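# Three arms set a snap trap on a table

## Task

Arm feet in the scene frame (metres, heading in degrees counter-clockwise from +x): arm1 at x=-0.06 y=-0.43 z=+0.72 heading +90; arm2 at x=-0.50 y=+0.00 z=+0.72 heading +0; arm3 at x=+0.58 y=+0.00 z=+0.72 heading +180. Arm the snap trap: rotate the hammer across to the opposite side so the hold-down bar keeps it there, and lift the yellow pedal until its catch lip rests over the bar's tip. The trap must end flat on the table, and the set state must hold without any robot support. Use as many arms as you like. Finish by opening the grippers and pulling the arms away.

## Robot and tools

Robots: three identical i2rt Big YAM arms named arm1, arm2 and arm3. Each has six revolute joints, a two-finger gripper and a wrist camera that, with joints 1 and 6 at zero and the hand level and forward, rides above the hand looking at the fingertips. Reach is about 1.0 m from the joint 1 axis. Two fixed room cameras, cam_high and cam_low, also view the table.

Frame: a single scene frame, origin on the floor, +z up. Arm feet sit on the tabletop near z=0.72: arm1 at (-0.06, -0.43) facing +90 deg, arm2 at (-0.50, 0.00) facing 0 deg, arm3 at (+0.58, 0.00) facing 180 deg. The hand point is halfway between the fingertips; the hand z axis runs along the fingers, and the fingers close along hand y.

execute_actions: argument actions is a list holding exactly one action or none. The action is an object keyed by robot name; under each name is a joints object giving absolute targets (not offsets) by joint name, each in radians except the gripper in metres. Any subset of robots and joints may be named; all named motions begin at once and may finish at different times. Ranges and done-tolerances: joint1_rad -2.879..2.879 (±0.045), turns the arm about its foot, positive counter-clockwise from above, 0 points the arm along the direction its foot faces; joint2_rad 0..3.141 (±0.14), shoulder, 0 has the upper arm pointing back near level, increasing lifts it up then forward; joint3_rad 0..3.019 (±0.09), elbow, 0 folded, increasing opens; joint4_rad -1.692..1.57 (±0.055), hand pitch, positive tilts fingers up; joint5_rad -1.57..1.57 (±0.03), hand yaw, positive toward the arm's right; joint6_rad -2.094..2.094 (±0.035), hand roll, positive clockwise viewed from behind; gripper_m 0..0.093 (±0.003), fingertip gap, pad force roughly 50-62 N. Example: {"arm1": {"joints": {"gripper_m": 0.05}}, "arm2": {"joints": {"joint1_rad": 0.3}}}. Optional cameras lists which images come back (arm1_cam_wrist, arm2_cam_wrist, arm3_cam_wrist, cam_high, cam_low, or all); omitted or null means all, [] means none. An unknown key, unknown camera or out-of-range number rejects the whole call and nothing moves. An empty actions list just reports state and images. One action runs at most 15 s. Joints move at different speeds, so the hand can sweep a wide path between postures.

wait: seconds from 0 to 10; commands nothing new and returns state and images. zoom_image: camera plus region [x0, y0, x1, y1] in pixels of that camera's most recent full image, top-left origin, at most 504x504. finished_scene: scene number (1 or 2); ends the scene permanently once the last command has been held, reports success and starts the next scene. Replying with no tool call ends all remaining scenes.

Reading results: joint_positions gives each joint's current value. The pictures line names the returned images in order. joint_status tells how each commanded motion ended: off_target (stopped short, may still be pushing), contact_stop or time_out (target dropped, joint holds where it stopped, except that a timed-out joint may keep a target within 0.375, 0.375, 0.113, 0.225, 0.075, 0.3 rad of its position for joints 1-6 and keep pushing), not_followed (a self/inter-arm collision check withheld that arm's targets; the gripper still acts, and the withheld targets may be retried on later actions). on_its_own lists what the call did not command; its held at value is the joint's target, not its position. To stop a joint pushing, send its reported position as the target. Tiny target changes may not move a joint. A joint carrying weight sags. Joints or whole robots left out of an action may still be driving toward older targets.

Hazards: the arms do not stop on contact and can shove hard. A strong squeeze between two robots fails and ends the run; a hard collision may too, and no state line reports robot-robot contact. The collision check can be too late and ignores fingers, gripper housings and wrist cameras. Knocking the trap or anything else out of the work area fails the task. Sustained pushing or holding heats motors: MOTOR HOT appears from 85 °C; at 100 °C that arm goes limp and falls, reported as OVER-TEMPERATURE FAULT, with limit_stop_at_motor_heat in joint_status for keys not at target (resend them afterwards). If a call reports a stop, later motion, wait and finish calls in the same reply are skipped. Robots do not wait for one another. The simulation keeps running while you think, with the last command held.

Cameras: wrist cameras are fisheye 504x504; cam_high and cam_low are 896x504 pinhole with radial distortion. Calibration lines give K, D and T_world_to_cam (scene frame to camera); real poses may differ by a few degrees and millimetres, and wrist camera poses also inherit joint reading errors.

Order: look first, plan which arm swings the hammer, which positions the bar and which lifts the pedal, move in small checked steps, confirm the trap stays set and flat with nothing holding it, open grippers, retract all arms, then call finished_scene.

Each tool is called after "Call:" as name(argument=value, ...) on one line, values as JSON.

## Session

Call:
execute_actions(actions=[])

Scene clock: 0.00 s.
Motor temperatures (°C, as the motors report them): arm1=[27 25 26 27 28 25] | arm2=[28 26 25 26 27 25] | arm3=[28 27 26 25 27 24]
arm1.joint_positions: joint1_rad=+0.001 joint2_rad=+0.454 joint3_rad=+1.479 joint4_rad=-1.526 joint5_rad=-0.001 joint6_rad=+0.012 gripper_m=+0.095
arm1.joint_status: not commanded
arm1.hand: x=-0.0490 y=-0.3049 z=+1.3467 quat_wxyz=(-0.361, +0.592, -0.624, -0.360) (m; scene frame)
arm2.joint_positions: joint1_rad=+0.010 joint2_rad=+0.437 joint3_rad=+1.449 joint4_rad=-1.521 joint5_rad=+0.000 joint6_rad=-0.007 gripper_m=+0.095
arm2.joint_status: not commanded
arm2.hand: x=-0.3716 y=+0.0075 z=+1.3304 quat_wxyz=(-0.503, +0.019, -0.864, -0.004) (m; scene frame)
arm3.joint_positions: joint1_rad=-0.010 joint2_rad=+0.436 joint3_rad=+1.467 joint4_rad=-1.532 joint5_rad=-0.016 joint6_rad=-0.003 gripper_m=+0.094
arm3.joint_status: not commanded
arm3.hand: x=+0.4609 y=+0.0072 z=+1.2946 quat_wxyz=(-0.010, -0.860, +0.002, +0.510) (m; scene frame)
pictures: arm1_cam_wrist, arm2_cam_wrist, arm3_cam_wrist, cam_high, cam_low
Images, in order (width x height): arm1_cam_wrist 504x504, arm2_cam_wrist 504x504, arm3_cam_wrist 504x504, cam_high 896x504, cam_low 896x504.

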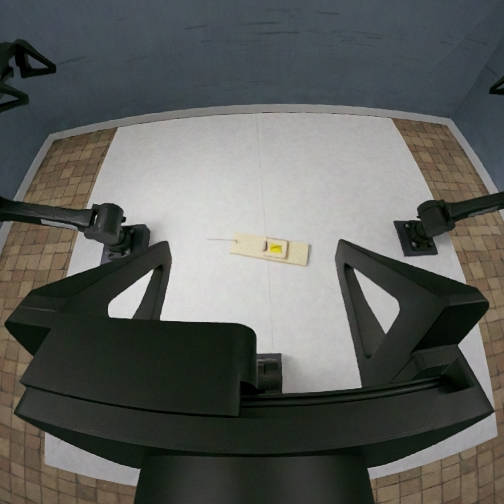

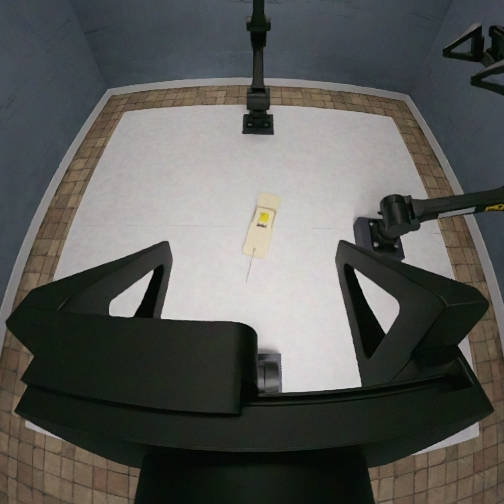

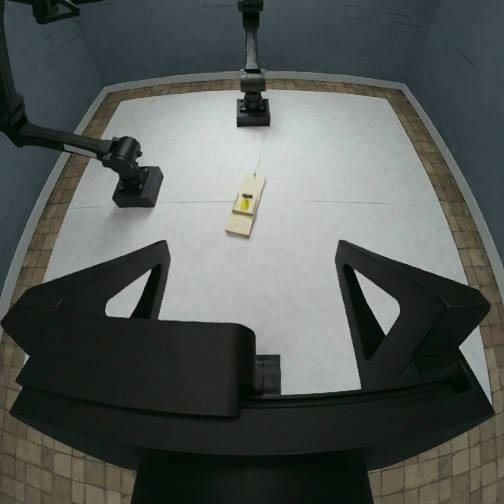

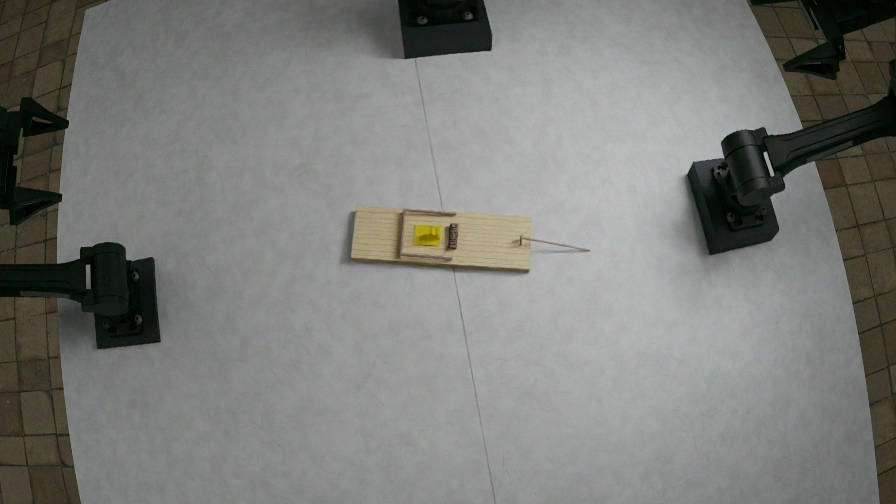

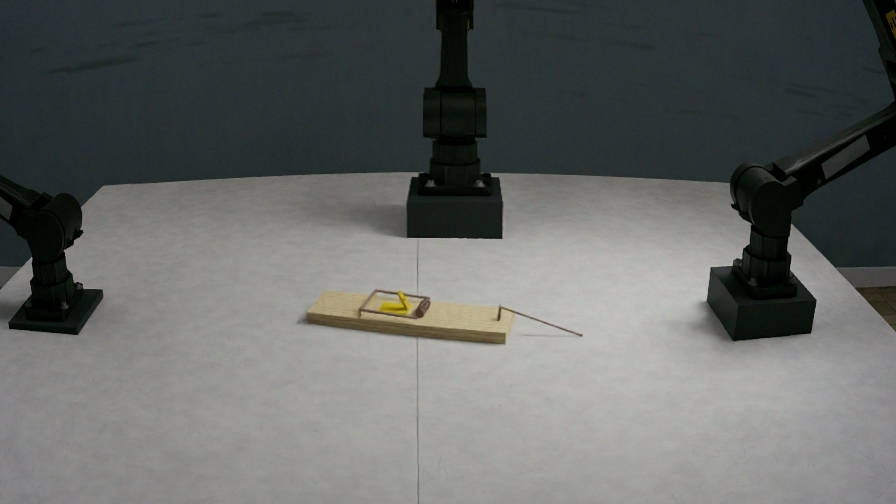

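Call:
zoom_image(camera="cam_high", region=[340, 170, 600, 300])

Call:
zoom_image(camera="cam_low", region=[295, 260, 595, 370])

Region (340, 170, 600, 300) of cam_high's 896x504 image, scaled by 1.938, with more detail than that image has.

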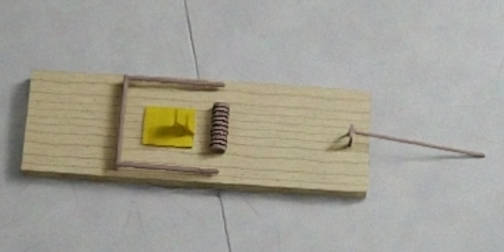

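Region (295, 260, 595, 370) of cam_low's 896x504 image, scaled by 1.680, with more detail than that image has; it fills the top 185 rows of this view, and the rest is white.

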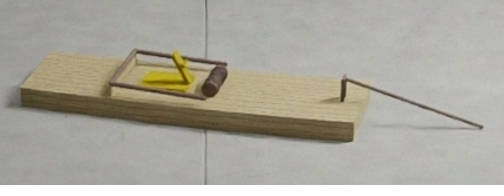

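Call:
execute_actions(actions=[{"arm1":{"joints":{"joint4_rad":-0.9}},"arm2":{"joints":{"joint3_rad":0.9}},"arm3":{"joints":{"joint2_rad":1.0}}}], cameras=[])

Scene clock: 44.77 s.
Motor temperatures (°C, as the motors report them): arm1=[27 25 28 27 28 25] | arm2=[28 26 27 26 27 25] | arm3=[28 27 28 25 27 24]
arm1.joint_positions: joint1_rad=+0.001 joint2_rad=+0.454 joint3_rad=+1.479 joint4_rad=-0.923 joint5_rad=-0.001 joint6_rad=+0.012 gripper_m=+0.095
arm1.joint_status: all done
arm1.hand: x=-0.0464 y=-0.2759 z=+1.4899 quat_wxyz=(-0.528, +0.460, -0.488, -0.522) (m; scene frame)
arm2.joint_positions: joint1_rad=+0.010 joint2_rad=+0.436 joint3_rad=+0.899 joint4_rad=-1.521 joint5_rad=+0.000 joint6_rad=-0.007 gripper_m=+0.095
arm2.joint_status: all done
arm2.hand: x=-0.3285 y=+0.0072 z=+1.0822 quat_wxyz=(-0.250, +0.020, -0.968, +0.000) (m; scene frame)
arm3.joint_positions: joint1_rad=-0.010 joint2_rad=+0.997 joint3_rad=+1.467 joint4_rad=-1.532 joint5_rad=-0.016 joint6_rad=-0.003 gripper_m=+0.094
arm3.joint_status: all done
arm3.hand: x=+0.2466 y=+0.0075 z=+1.1768 quat_wxyz=(-0.014, -0.968, +0.003, +0.252) (m; scene frame)
pictures: none
No camera images: the call's "cameras" was empty. Leave "cameras" out to get every camera's image.

Call:
execute_actions(actions=[{"arm1":{"joints":{"joint1_rad":-0.296,"joint2_rad":1.641,"joint3_rad":1.0,"joint4_rad":-0.93,"joint6_rad":-0.07,"gripper_m":0.03}},"arm3":{"joints":{"joint1_rad":0.075,"joint2_rad":1.3,"joint3_rad":0.6,"joint4_rad":-0.1,"joint6_rad":1.57,"gripper_m":0.0}}}])

Scene clock: 88.00 s.
Motor temperatures (°C, as the motors report them): arm1=[27 25 28 27 28 25] | arm2=[28 26 29 26 27 25] | arm3=[28 27 30 25 27 24]
arm1.joint_positions: joint1_rad=-0.293 joint2_rad=+1.643 joint3_rad=+0.999 joint4_rad=-0.923 joint5_rad=-0.001 joint6_rad=-0.062 gripper_m=+0.030
arm1.joint_status: all done
arm1.hand: x=+0.0777 y=-0.0297 z=+0.8074 quat_wxyz=(+0.003, +0.606, -0.795, -0.005) (m; scene frame)
arm2.joint_positions: joint1_rad=+0.010 joint2_rad=+0.436 joint3_rad=+0.899 joint4_rad=-1.521 joint5_rad=+0.000 joint6_rad=-0.007 gripper_m=+0.095
arm2.joint_status: not commanded
arm2.hand: x=-0.3285 y=+0.0072 z=+1.0822 quat_wxyz=(-0.250, +0.020, -0.968, +0.000) (m; scene frame)
arm3.joint_positions: joint1_rad=+0.068 joint2_rad=+1.313 joint3_rad=+0.598 joint4_rad=-0.120 joint5_rad=-0.016 joint6_rad=+1.558 gripper_m=+0.001
arm3.joint_status: all done
arm3.hand: x=+0.1368 y=-0.0316 z=+0.8151 quat_wxyz=(-0.272, -0.686, +0.632, +0.237) (m; scene frame)
pictures: arm1_cam_wrist, arm2_cam_wrist, arm3_cam_wrist, cam_high, cam_low
camera_calibration (this result's frames):
arm1_cam_wrist: T_world_to_cam=[[0.962586, -0.270974, -0.000530903, -0.0798109], [-0.219561, -0.781096, 0.584535, -0.473194], [-0.158809, -0.562549, -0.811368, 0.776528], [0, 0, 0, 1]] pos_world=[0.0962491, 0.0455981, 0.906607]
arm2_cam_wrist: T_world_to_cam=[[0.0255246, -0.999674, -0.000718918, 0.0155375], [-0.993391, -0.0254447, 0.111921, -0.438306], [-0.111903, -0.00214258, -0.993717, 1.16517], [0, 0, 0, 1]] pos_world=[-0.30542, 0.00687632, 1.20691]
arm3_cam_wrist: T_world_to_cam=[[0.745652, 0.0570827, -0.663887, 0.439989], [0.460695, -0.763994, 0.451744, -0.446431], [-0.481419, -0.642693, -0.595971, 0.654729], [0, 0, 0, 1]] pos_world=[0.192789, 0.054604, 0.883975]
Images, in order (width x height): arm1_cam_wrist 504x504, arm2_cam_wrist 504x504, arm3_cam_wrist 504x504, cam_high 896x504, cam_low 896x504.

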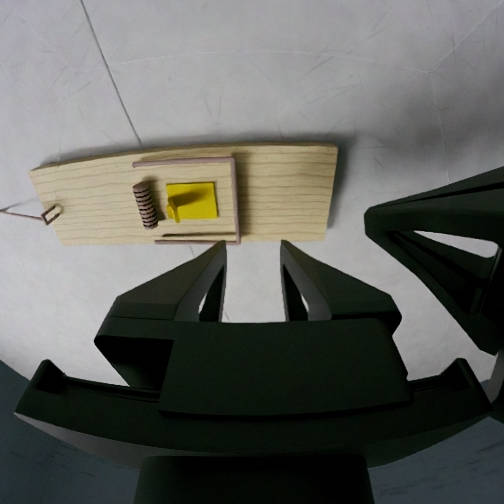

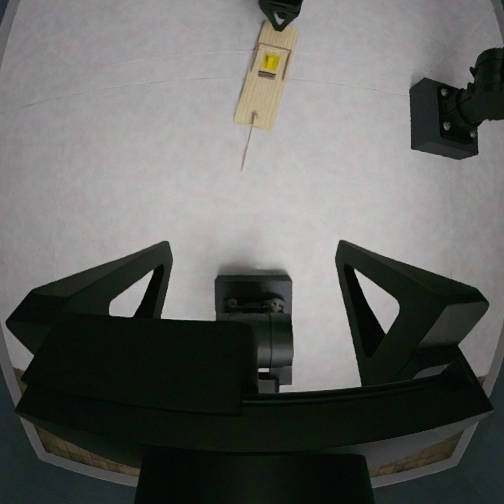

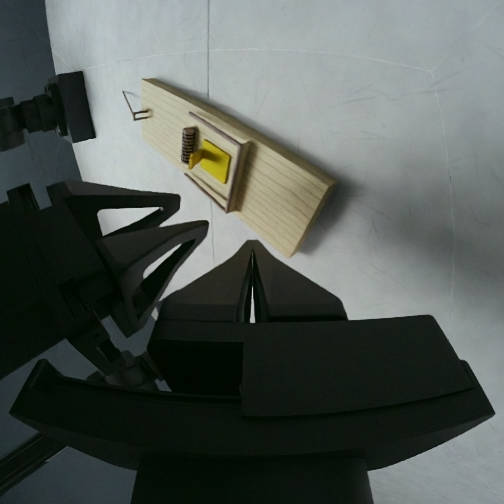

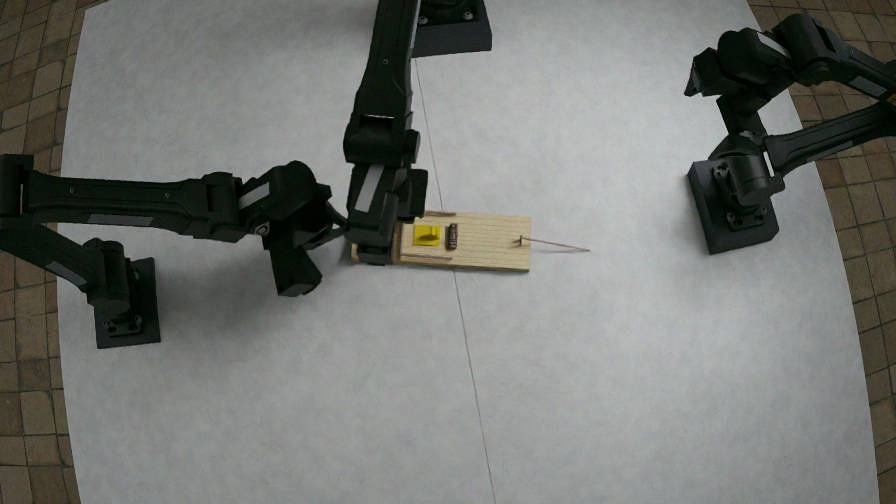

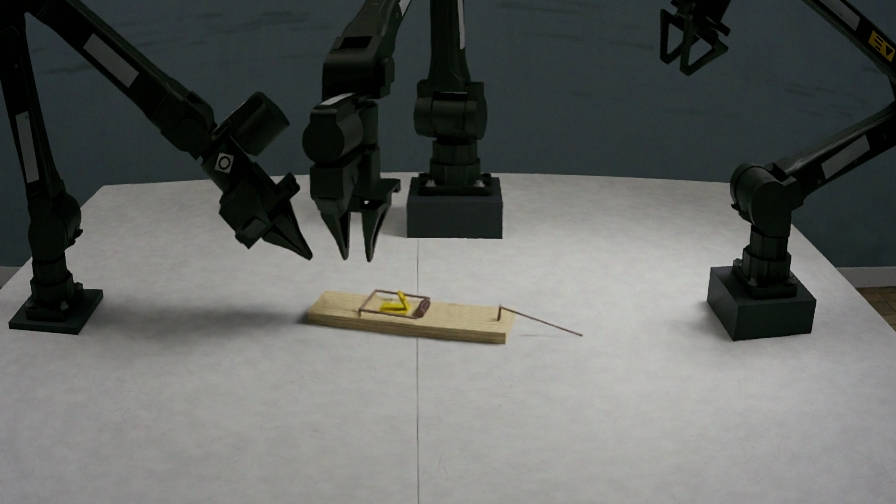

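Call:
execute_actions(actions=[{"arm1":{"joints":{"joint1_rad":-0.263,"joint2_rad":1.69,"joint3_rad":0.927,"joint4_rad":-0.808,"joint6_rad":-0.03}},"arm3":{"joints":{"joint1_rad":-0.3,"joint3_rad":0.441,"joint6_rad":0}}}], cameras=[])

Call:
execute_actions(actions=[{"arm3":{"joints":{"joint2_rad":1.49,"joint4_rad":0.464}}}], cameras=["arm1_cam_wrist","cam_low","cam_high"])

Scene clock: 121.80 s.
Motor temperatures (°C, as the motors report them): arm1=[27 26 28 27 28 25] | arm2=[28 26 30 26 27 25] | arm3=[28 27 29 25 27 24]
arm1.joint_positions: joint1_rad=-0.267 joint2_rad=+1.689 joint3_rad=+0.931 joint4_rad=-0.821 joint5_rad=-0.001 joint6_rad=-0.038 gripper_m=+0.030
arm1.joint_status: all done
arm1.hand: x=+0.0624 y=-0.0394 z=+0.7696 quat_wxyz=(+0.008, +0.607, -0.794, -0.001) (m; scene frame)
arm2.joint_positions: joint1_rad=+0.010 joint2_rad=+0.436 joint3_rad=+0.899 joint4_rad=-1.521 joint5_rad=+0.000 joint6_rad=-0.007 gripper_m=+0.095
arm2.joint_status: not commanded
arm2.hand: x=-0.3285 y=+0.0072 z=+1.0822 quat_wxyz=(-0.250, +0.020, -0.968, +0.000) (m; scene frame)
arm3.joint_positions: joint1_rad=-0.292 joint2_rad=+1.308 joint3_rad=+0.431 joint4_rad=-0.112 joint5_rad=-0.016 joint6_rad=+0.013 gripper_m=+0.001
arm3.joint_status: all done
arm3.hand: x=+0.2262 y=+0.1038 z=+0.7467 quat_wxyz=(+0.025, -0.947, +0.145, +0.285) (m; scene frame)
pictures: none
No camera images: the call's "cameras" was empty. Leave "cameras" out to get every camera's image.

Scene clock: 123.03 s.
Motor temperatures (°C, as the motors report them): arm1=[27 26 28 27 28 25] | arm2=[28 26 30 26 27 25] | arm3=[28 27 29 25 27 24]
arm1.joint_positions: joint1_rad=-0.267 joint2_rad=+1.689 joint3_rad=+0.931 joint4_rad=-0.821 joint5_rad=-0.001 joint6_rad=-0.038 gripper_m=+0.030
arm1.joint_status: not commanded
arm1.hand: x=+0.0624 y=-0.0394 z=+0.7696 quat_wxyz=(+0.008, +0.607, -0.794, -0.001) (m; scene frame)
arm2.joint_positions: joint1_rad=+0.010 joint2_rad=+0.436 joint3_rad=+0.899 joint4_rad=-1.521 joint5_rad=+0.000 joint6_rad=-0.007 gripper_m=+0.095
arm2.joint_status: not commanded
arm2.hand: x=-0.3285 y=+0.0072 z=+1.0822 quat_wxyz=(-0.250, +0.020, -0.968, +0.000) (m; scene frame)
arm3.joint_positions: joint1_rad=-0.292 joint2_rad=+1.496 joint3_rad=+0.433 joint4_rad=+0.442 joint5_rad=-0.017 joint6_rad=+0.012 gripper_m=+0.001
arm3.joint_status: all done
arm3.hand: x=+0.1512 y=+0.1265 z=+0.7676 quat_wxyz=(+0.050, -0.880, +0.134, +0.453) (m; scene frame)
pictures: arm1_cam_wrist, cam_high, cam_low
camera_calibration (this result's frames):
arm1_cam_wrist: T_world_to_cam=[[0.963236, -0.268656, -0.00101598, -0.0673118], [-0.215466, -0.77478, 0.594383, -0.469661], [-0.160471, -0.572312, -0.804182, 0.732161], [0, 0, 0, 1]] pos_world=[0.0811317, 0.0370565, 0.867881]
Images, in order (width x height): arm1_cam_wrist 504x504, cam_high 896x504, cam_low 896x504.

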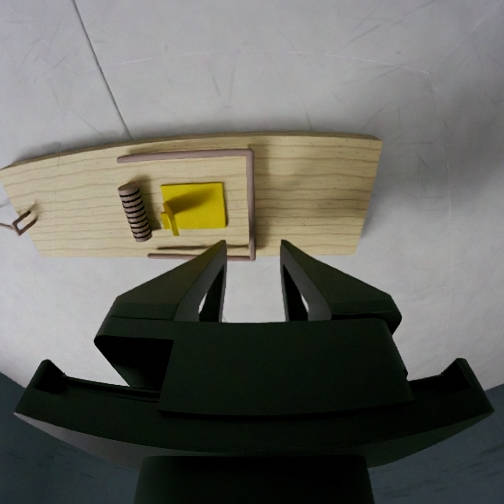

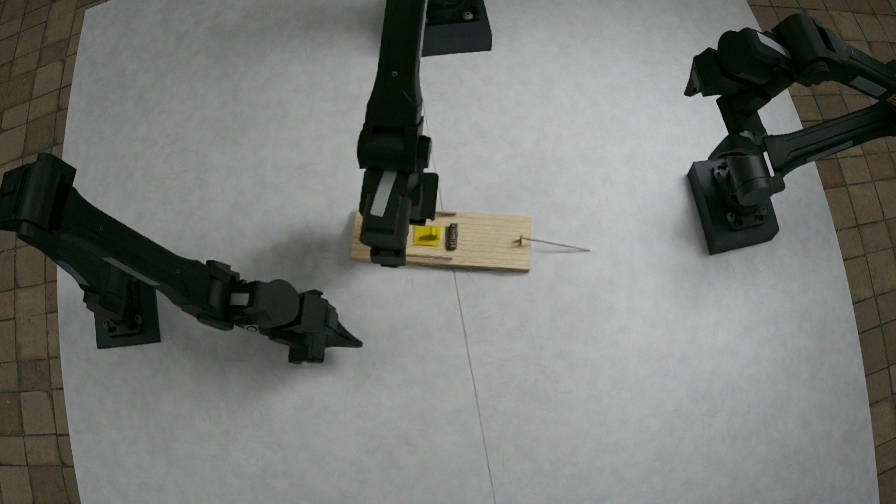

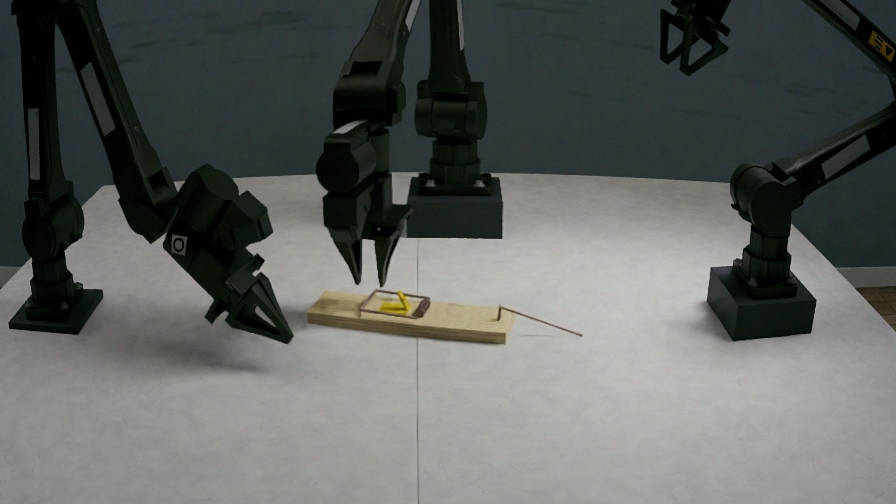

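Call:
execute_actions(actions=[{"arm1":{"joints":{"joint2_rad":1.716,"joint3_rad":0.90,"joint4_rad":-0.765,"gripper_m":0.02}},"arm3":{"joints":{"joint1_rad":0.05,"joint4_rad":0.48}}}], cameras=["arm1_cam_wrist","cam_low","arm3_cam_wrist"])

Call:
zoom_image(camera="cam_low", region=[250, 200, 550, 370])

Scene clock: 136.87 s.
Motor temperatures (°C, as the motors report them): arm1=[27 26 28 27 28 25] | arm2=[28 26 30 26 27 25] | arm3=[28 27 29 25 27 24]
arm1.joint_positions: joint1_rad=-0.267 joint2_rad=+1.706 joint3_rad=+0.909 joint4_rad=-0.779 joint5_rad=-0.001 joint6_rad=-0.037 gripper_m=+0.020
arm1.joint_status: all done
arm1.hand: x=+0.0612 y=-0.0428 z=+0.7569 quat_wxyz=(+0.007, +0.607, -0.795, -0.002) (m; scene frame)
arm2.joint_positions: joint1_rad=+0.010 joint2_rad=+0.436 joint3_rad=+0.899 joint4_rad=-1.521 joint5_rad=+0.000 joint6_rad=-0.007 gripper_m=+0.095
arm2.joint_status: not commanded
arm2.hand: x=-0.3285 y=+0.0072 z=+1.0822 quat_wxyz=(-0.250, +0.020, -0.968, +0.000) (m; scene frame)
arm3.joint_positions: joint1_rad=+0.045 joint2_rad=+1.496 joint3_rad=+0.433 joint4_rad=+0.458 joint5_rad=-0.017 joint6_rad=+0.011 gripper_m=+0.001
arm3.joint_status: all done
arm3.hand: x=+0.1313 y=-0.0222 z=+0.7731 quat_wxyz=(-0.027, -0.885, -0.016, +0.464) (m; scene frame)
pictures: arm1_cam_wrist, arm3_cam_wrist, cam_low
camera_calibration (this result's frames):
arm1_cam_wrist: T_world_to_cam=[[0.963125, -0.269051, -0.000917577, -0.0671654], [-0.216329, -0.776415, 0.591931, -0.463117], [-0.159972, -0.569905, -0.805988, 0.721325], [0, 0, 0, 1]] pos_world=[0.0798948, 0.0334447, 0.855451]
arm3_cam_wrist: T_world_to_cam=[[-0.0447378, 0.998693, -0.0247153, 0.0461804], [0.941965, 0.0339311, -0.333991, 0.144263], [-0.332716, -0.038223, -0.942252, 0.894654], [0, 0, 0, 1]] pos_world=[0.163841, -0.0168187, 0.892314]
Images, in order (width x height): arm1_cam_wrist 504x504, arm3_cam_wrist 504x504, cam_low 896x504.

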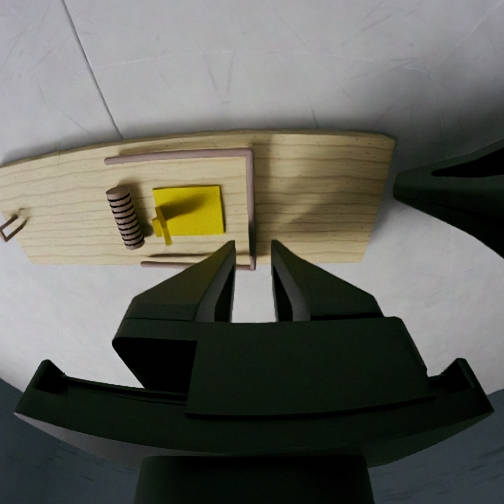

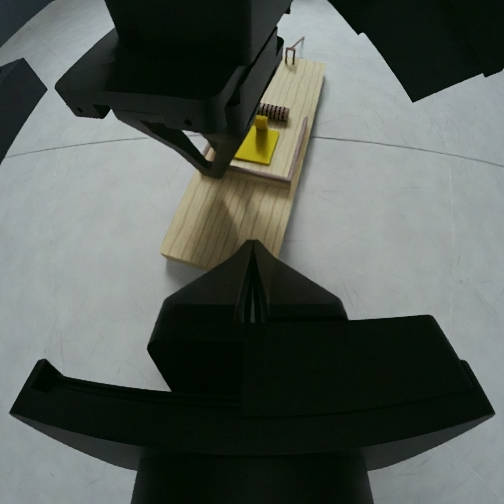

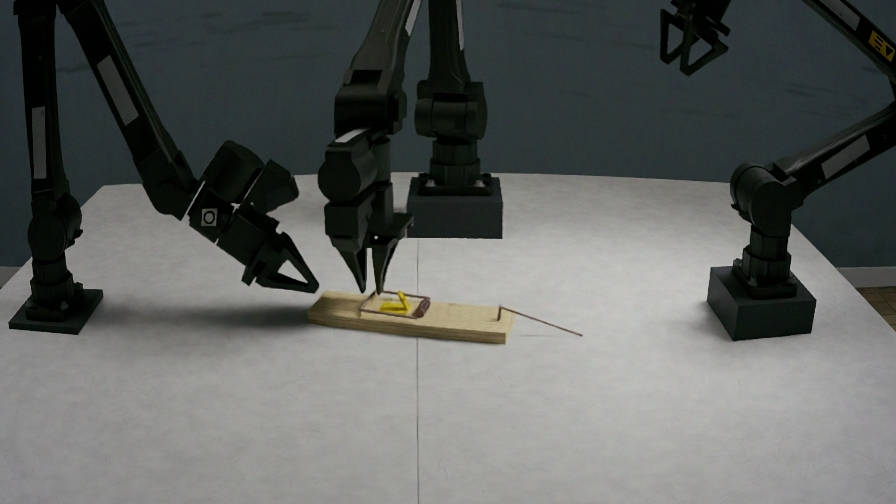

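Region (250, 200, 550, 370) of cam_low's 896x504 image, scaled by 1.680, with more detail than that image has; it fills the top 286 rows of this view, and the rest is white.

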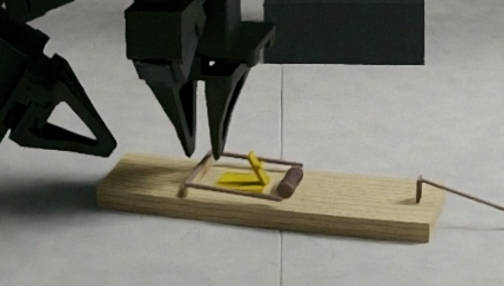

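Call:
execute_actions(actions=[{"arm1":{"joints":{"joint2_rad":1.735,"joint3_rad":0.885,"joint4_rad":-0.73}},"arm3":{"joints":{"joint2_rad":1.71,"joint3_rad":0.422,"joint4_rad":0.83}}}], cameras=["arm1_cam_wrist","cam_low","arm3_cam_wrist"])

Call:
zoom_image(camera="cam_low", region=[250, 200, 550, 370])

Scene clock: 153.73 s.
Motor temperatures (°C, as the motors report them): arm1=[27 26 28 27 28 25] | arm2=[28 26 30 26 27 25] | arm3=[28 27 28 25 27 24]
arm1.joint_positions: joint1_rad=-0.267 joint2_rad=+1.725 joint3_rad=+0.895 joint4_rad=-0.744 joint5_rad=-0.001 joint6_rad=-0.037 gripper_m=+0.020
arm1.joint_status: all done
arm1.hand: x=+0.0606 y=-0.0443 z=+0.7462 quat_wxyz=(+0.006, +0.607, -0.795, -0.003) (m; scene frame)
arm2.joint_positions: joint1_rad=+0.010 joint2_rad=+0.436 joint3_rad=+0.899 joint4_rad=-1.521 joint5_rad=+0.000 joint6_rad=-0.007 gripper_m=+0.095
arm2.joint_status: not commanded
arm2.hand: x=-0.3285 y=+0.0072 z=+1.0822 quat_wxyz=(-0.250, +0.020, -0.968, +0.000) (m; scene frame)
arm3.joint_positions: joint1_rad=+0.045 joint2_rad=+1.708 joint3_rad=+0.429 joint4_rad=+0.807 joint5_rad=-0.017 joint6_rad=+0.011 gripper_m=+0.001
arm3.joint_status: all done
arm3.hand: x=+0.1106 y=-0.0234 z=+0.7524 quat_wxyz=(-0.028, -0.852, -0.015, +0.522) (m; scene frame)
pictures: arm1_cam_wrist, arm3_cam_wrist, cam_low
camera_calibration (this result's frames):
arm1_cam_wrist: T_world_to_cam=[[0.963119, -0.269076, -0.000835275, -0.0670716], [-0.216822, -0.777914, 0.589777, -0.456554], [-0.159345, -0.567844, -0.807565, 0.712899], [0, 0, 0, 1]] pos_world=[0.0792035, 0.0316085, 0.844922]
arm3_cam_wrist: T_world_to_cam=[[-0.046043, 0.998634, -0.0247028, 0.0461235], [0.88924, 0.0297077, -0.456474, 0.254768], [-0.455117, -0.0429841, -0.889394, 0.84191], [0, 0, 0, 1]] pos_world=[0.158741, -0.0174403, 0.866224]
Images, in order (width x height): arm1_cam_wrist 504x504, arm3_cam_wrist 504x504, cam_low 896x504.

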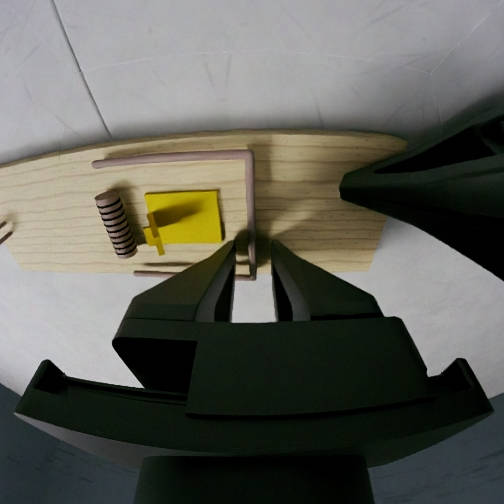

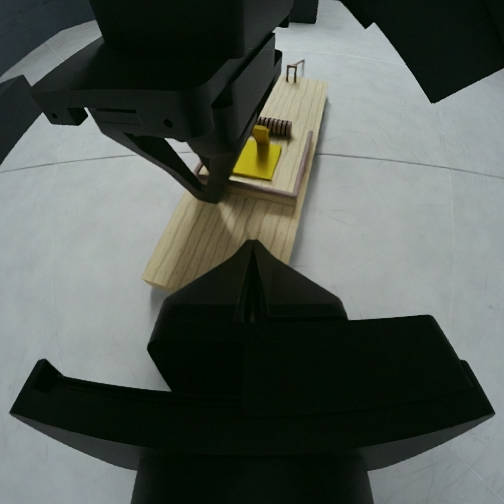

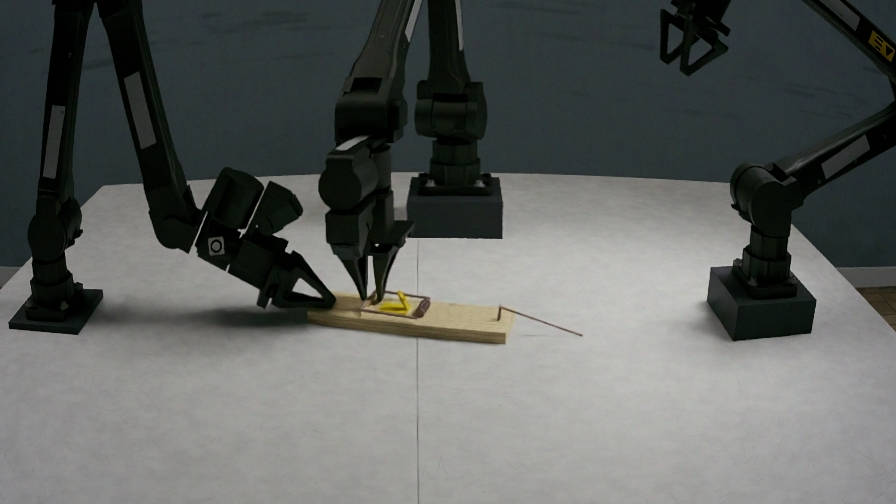

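Region (250, 200, 550, 370) of cam_low's 896x504 image, scaled by 1.680, with more detail than that image has; it fills the top 286 rows of this view, and the rest is white.

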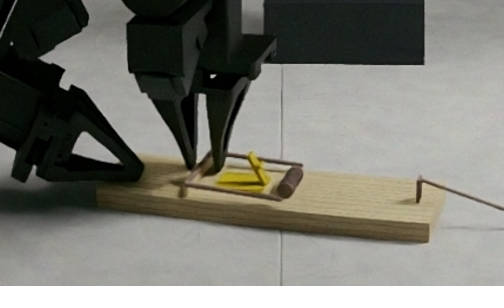

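Call:
execute_actions(actions=[{"arm1":{"joints":{"joint2_rad":1.76,"joint4_rad":-0.71}},"arm3":{"joints":{"joint4_rad":0.70}}}], cameras=["arm1_cam_wrist","cam_low"])

Call:
execute_actions(actions=[{"arm1":{"joints":{"gripper_m":0.0}}}], cameras=["arm1_cam_wrist","cam_low"])

Call:
zoom_image(camera="cam_low", region=[290, 250, 470, 350])

Scene clock: 184.63 s.
Motor temperatures (°C, as the motors report them): arm1=[27 26 28 27 28 25] | arm2=[28 26 30 26 27 25] | arm3=[28 27 28 25 27 24]
arm1.joint_positions: joint1_rad=-0.267 joint2_rad=+1.731 joint3_rad=+0.895 joint4_rad=-0.731 joint5_rad=-0.001 joint6_rad=-0.036 gripper_m=+0.020
arm1.joint_status: all done
arm1.hand: x=+0.0612 y=-0.0424 z=+0.7439 quat_wxyz=(+0.003, +0.607, -0.795, -0.005) (m; scene frame)
arm2.joint_positions: joint1_rad=+0.010 joint2_rad=+0.436 joint3_rad=+0.899 joint4_rad=-1.521 joint5_rad=+0.000 joint6_rad=-0.007 gripper_m=+0.095
arm2.joint_status: not commanded
arm2.hand: x=-0.3285 y=+0.0072 z=+1.0822 quat_wxyz=(-0.250, +0.020, -0.968, +0.000) (m; scene frame)
arm3.joint_positions: joint1_rad=+0.045 joint2_rad=+1.685 joint3_rad=+0.430 joint4_rad=+0.744 joint5_rad=-0.017 joint6_rad=+0.011 gripper_m=+0.001
arm3.joint_status: all done
arm3.hand: x=+0.1152 y=-0.0233 z=+0.7489 quat_wxyz=(-0.028, -0.863, -0.015, +0.505) (m; scene frame)
pictures: arm1_cam_wrist, cam_low
camera_calibration (this result's frames):
arm1_cam_wrist: T_world_to_cam=[[0.962691, -0.270603, -0.000648413, -0.0672876], [-0.219132, -0.780978, 0.584854, -0.449892], [-0.15877, -0.562892, -0.811138, 0.715009], [0, 0, 0, 1]] pos_world=[0.0797132, 0.0329078, 0.843049]
Images, in order (width x height): arm1_cam_wrist 504x504, cam_low 896x504.

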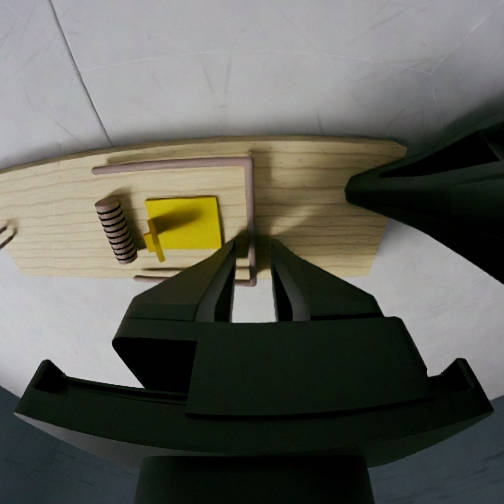

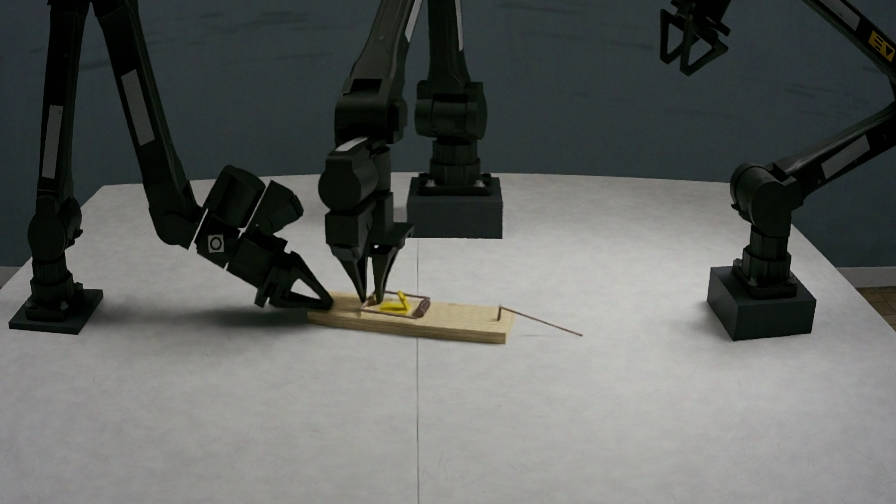

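Scene clock: 185.10 s.
Motor temperatures (°C, as the motors report them): arm1=[27 26 28 27 28 25] | arm2=[28 26 30 26 27 25] | arm3=[28 27 28 25 27 24]
arm1.joint_positions: joint1_rad=-0.265 joint2_rad=+1.731 joint3_rad=+0.895 joint4_rad=-0.728 joint5_rad=-0.001 joint6_rad=-0.036 gripper_m=+0.002
arm1.joint_status: all done
arm1.hand: x=+0.0608 y=-0.0413 z=+0.7439 quat_wxyz=(+0.002, +0.607, -0.794, -0.006) (m; scene frame)
arm2.joint_positions: joint1_rad=+0.010 joint2_rad=+0.436 joint3_rad=+0.899 joint4_rad=-1.521 joint5_rad=+0.000 joint6_rad=-0.007 gripper_m=+0.095
arm2.joint_status: not commanded
arm2.hand: x=-0.3285 y=+0.0072 z=+1.0822 quat_wxyz=(-0.250, +0.020, -0.968, +0.000) (m; scene frame)
arm3.joint_positions: joint1_rad=+0.045 joint2_rad=+1.685 joint3_rad=+0.430 joint4_rad=+0.744 joint5_rad=-0.017 joint6_rad=+0.011 gripper_m=+0.001
arm3.joint_status: not commanded
arm3.hand: x=+0.1152 y=-0.0233 z=+0.7489 quat_wxyz=(-0.028, -0.863, -0.015, +0.505) (m; scene frame)
pictures: arm1_cam_wrist, cam_low
camera_calibration (this result's frames):
arm1_cam_wrist: T_world_to_cam=[[0.963195, -0.268802, -0.000921116, -0.0663818], [-0.218122, -0.783589, 0.581731, -0.446967], [-0.157092, -0.56012, -0.813381, 0.717256], [0, 0, 0, 1]] pos_world=[0.0791205, 0.0336673, 0.843355]
Images, in order (width x height): arm1_cam_wrist 504x504, cam_low 896x504.

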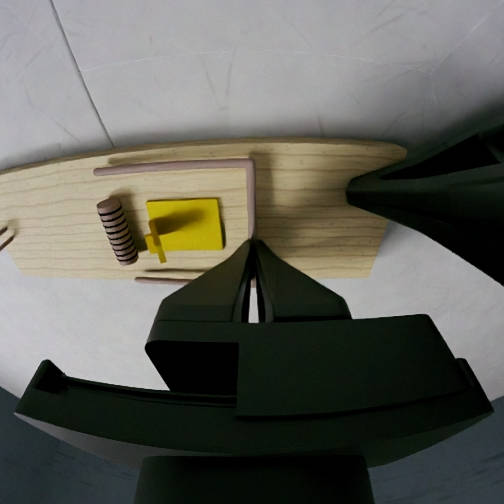

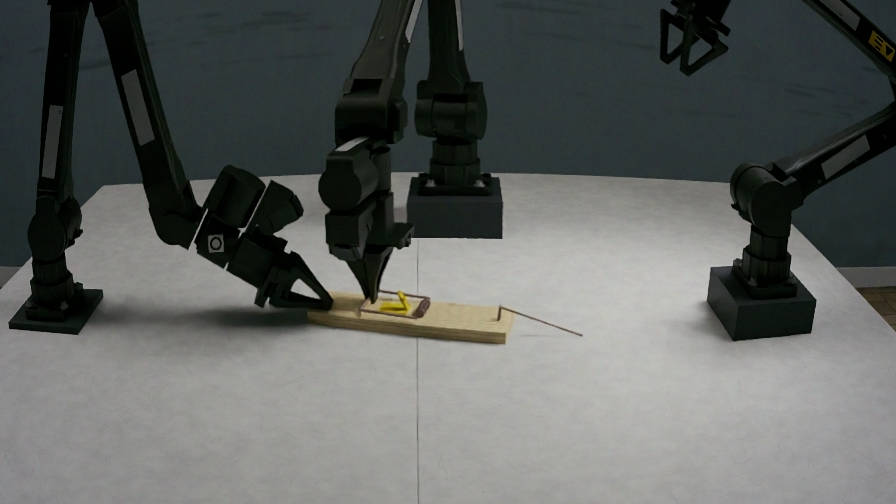

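Region (290, 250, 470, 350) of cam_low's 896x504 image, scaled by 2.800, with more detail than that image has.

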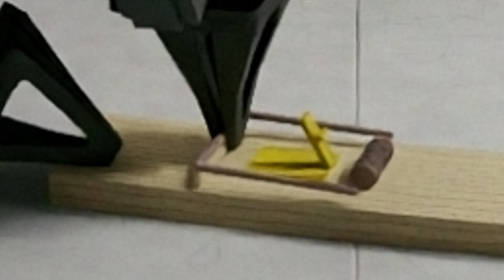

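Call:
execute_actions(actions=[{"arm1":{"joints":{"joint1_rad":-0.241,"joint2_rad":1.645,"joint3_rad":0.925,"joint4_rad":-0.845,"joint6_rad":-0.012}}}], cameras=["arm1_cam_wrist","cam_low"])

Scene clock: 203.23 s.
Motor temperatures (°C, as the motors report them): arm1=[27 26 28 27 28 25] | arm2=[28 26 31 26 27 25] | arm3=[28 27 28 25 27 24]
arm1.joint_positions: joint1_rad=-0.249 joint2_rad=+1.683 joint3_rad=+0.895 joint4_rad=-0.833 joint5_rad=-0.002 joint6_rad=-0.026 gripper_m=+0.002
arm1.joint_status: all done
arm1.hand: x=+0.0493 y=-0.0570 z=+0.7625 quat_wxyz=(+0.025, +0.610, -0.792, +0.011) (m; scene frame)
arm2.joint_positions: joint1_rad=+0.010 joint2_rad=+0.436 joint3_rad=+0.899 joint4_rad=-1.521 joint5_rad=+0.000 joint6_rad=-0.007 gripper_m=+0.095
arm2.joint_status: not commanded
arm2.hand: x=-0.3285 y=+0.0072 z=+1.0822 quat_wxyz=(-0.250, +0.020, -0.968, +0.000) (m; scene frame)
arm3.joint_positions: joint1_rad=+0.045 joint2_rad=+1.682 joint3_rad=+0.431 joint4_rad=+0.741 joint5_rad=-0.019 joint6_rad=+0.011 gripper_m=+0.001
arm3.joint_status: not commanded
arm3.hand: x=+0.1145 y=-0.0236 z=+0.7502 quat_wxyz=(-0.029, -0.862, -0.016, +0.506) (m; scene frame)
pictures: arm1_cam_wrist, cam_low
camera_calibration (this result's frames):
arm1_cam_wrist: T_world_to_cam=[[0.96504, -0.262085, -0.00292271, -0.0576952], [-0.20229, -0.751862, 0.627521, -0.506486], [-0.166661, -0.604992, -0.778594, 0.693216], [0, 0, 0, 1]] pos_world=[0.0687539, 0.0234625, 0.857396]
Images, in order (width x height): arm1_cam_wrist 504x504, cam_low 896x504.

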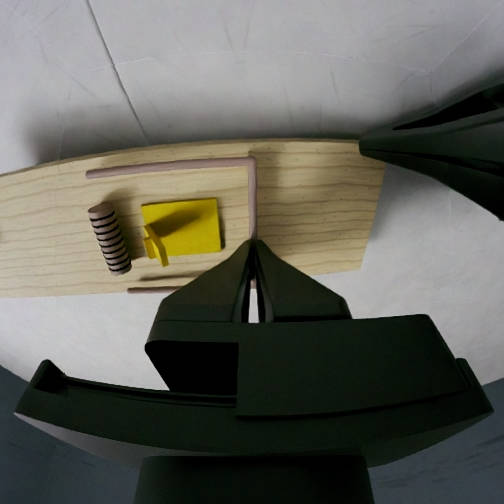

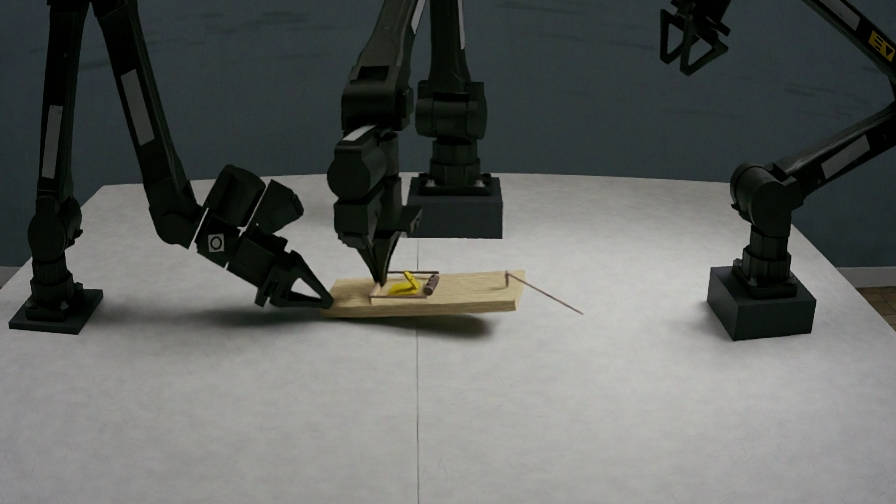

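Call:
execute_actions(actions=[{"arm3":{"joints":{"joint4_rad":0.92}},"arm2":{"joints":{"joint1_rad":0.06,"joint2_rad":1.3,"joint3_rad":0.5,"joint4_rad":0.0,"gripper_m":0.0}}}], cameras=[])

Call:
execute_actions(actions=[{"arm1":{"joints":{"joint1_rad":-0.265,"joint2_rad":1.74,"joint3_rad":0.895,"joint4_rad":-0.715,"joint6_rad":-0.04}}}])

Scene clock: 214.23 s.
Motor temperatures (°C, as the motors report them): arm1=[27 26 29 27 28 25] | arm2=[28 26 31 26 27 25] | arm3=[28 27 28 25 27 24]
arm1.joint_positions: joint1_rad=-0.246 joint2_rad=+1.665 joint3_rad=+0.895 joint4_rad=-0.837 joint5_rad=+0.000 joint6_rad=-0.019 gripper_m=+0.002
arm1.joint_status: not commanded
arm1.hand: x=+0.0492 y=-0.0553 z=+0.7691 quat_wxyz=(+0.019, +0.608, -0.794, +0.007) (m; scene frame)
arm2.joint_positions: joint1_rad=+0.054 joint2_rad=+1.290 joint3_rad=+0.493 joint4_rad=-0.016 joint5_rad=+0.000 joint6_rad=-0.007 gripper_m=+0.001
arm2.joint_status: all done
arm2.hand: x=-0.0824 y=+0.0317 z=+0.8336 quat_wxyz=(-0.367, +0.040, -0.929, -0.010) (m; scene frame)
arm3.joint_positions: joint1_rad=+0.045 joint2_rad=+1.705 joint3_rad=+0.426 joint4_rad=+0.897 joint5_rad=-0.018 joint6_rad=+0.011 gripper_m=+0.001
arm3.joint_status: all done
arm3.hand: x=+0.1026 y=-0.0238 z=+0.7729 quat_wxyz=(-0.030, -0.828, -0.015, +0.560) (m; scene frame)
pictures: none
No camera images: the call's "cameras" was empty. Leave "cameras" out to get every camera's image.

Scene clock: 214.97 s.
Motor temperatures (°C, as the motors report them): arm1=[27 26 29 27 28 25] | arm2=[28 26 31 26 27 25] | arm3=[28 27 28 25 27 24]
arm1.joint_positions: joint1_rad=-0.258 joint2_rad=+1.730 joint3_rad=+0.895 joint4_rad=-0.738 joint5_rad=+0.000 joint6_rad=-0.034 gripper_m=+0.002
arm1.joint_status: all done
arm1.hand: x=+0.0577 y=-0.0430 z=+0.7442 quat_wxyz=(+0.005, +0.609, -0.793, -0.003) (m; scene frame)
arm2.joint_positions: joint1_rad=+0.054 joint2_rad=+1.290 joint3_rad=+0.493 joint4_rad=-0.016 joint5_rad=+0.000 joint6_rad=-0.007 gripper_m=+0.001
arm2.joint_status: not commanded
arm2.hand: x=-0.0824 y=+0.0317 z=+0.8336 quat_wxyz=(-0.367, +0.040, -0.929, -0.010) (m; scene frame)
arm3.joint_positions: joint1_rad=+0.045 joint2_rad=+1.705 joint3_rad=+0.426 joint4_rad=+0.897 joint5_rad=-0.018 joint6_rad=+0.011 gripper_m=+0.001
arm3.joint_status: not commanded
arm3.hand: x=+0.1026 y=-0.0238 z=+0.7729 quat_wxyz=(-0.030, -0.828, -0.015, +0.560) (m; scene frame)
pictures: arm1_cam_wrist, arm2_cam_wrist, arm3_cam_wrist, cam_high, cam_low
camera_calibration (this result's frames):
arm1_cam_wrist: T_world_to_cam=[[0.964443, -0.264291, 0.000302778, -0.0645847], [-0.213607, -0.778815, 0.589762, -0.455161], [-0.155633, -0.568857, -0.807577, 0.711325], [0, 0, 0, 1]] pos_world=[0.075768, 0.0330865, 0.842906]
arm2_cam_wrist: T_world_to_cam=[[0.0713863, -0.997446, -0.0023958, 0.0387159], [-0.988585, -0.0704322, -0.133191, 0.0407482], [0.132682, 0.0118765, -0.991087, 0.963179], [0, 0, 0, 1]] pos_world=[-0.0902774, 0.0300478, 0.960114]
arm3_cam_wrist: T_world_to_cam=[[-0.0483317, 0.998514, -0.025162, 0.047167], [0.844651, 0.0274121, -0.534616, 0.336187], [-0.533132, -0.047092, -0.844721, 0.829871], [0, 0, 0, 1]] pos_world=[0.160749, -0.0172322, 0.881927]
Images, in order (width x height): arm1_cam_wrist 504x504, arm2_cam_wrist 504x504, arm3_cam_wrist 504x504, cam_high 896x504, cam_low 896x504.

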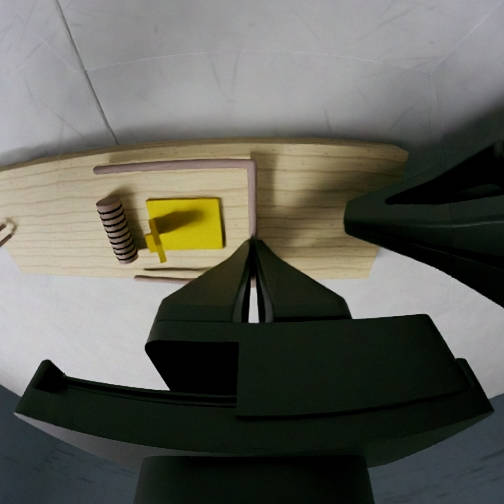

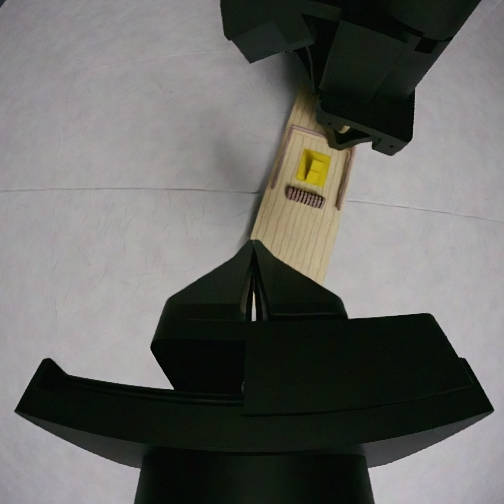

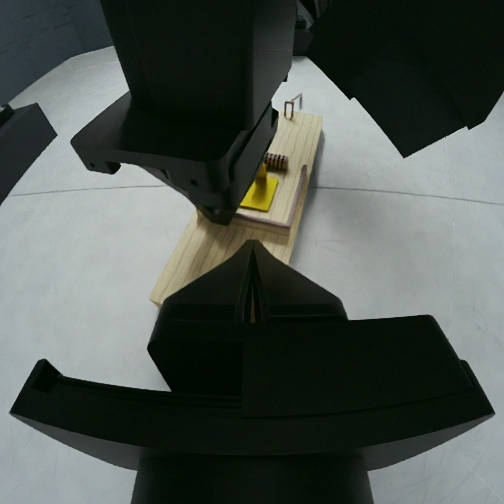

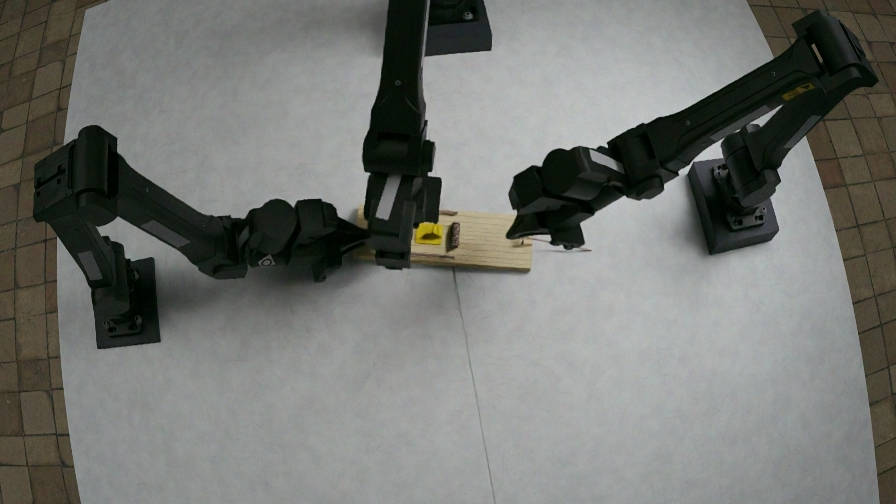

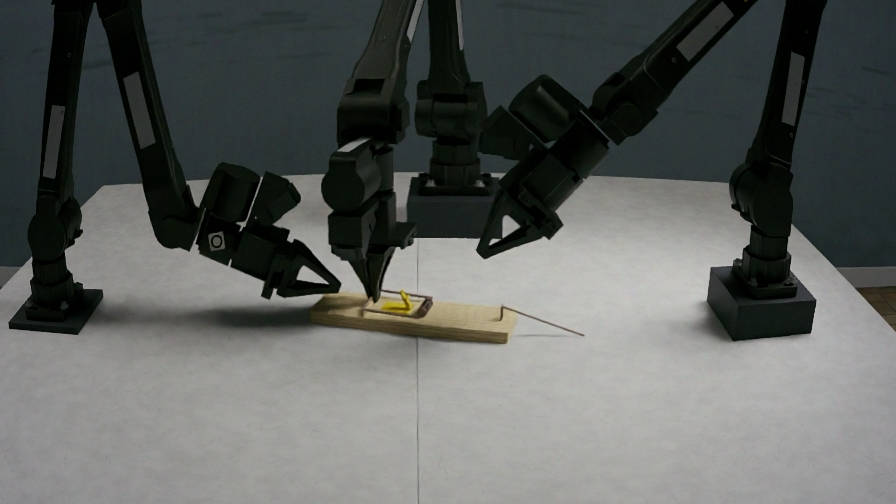

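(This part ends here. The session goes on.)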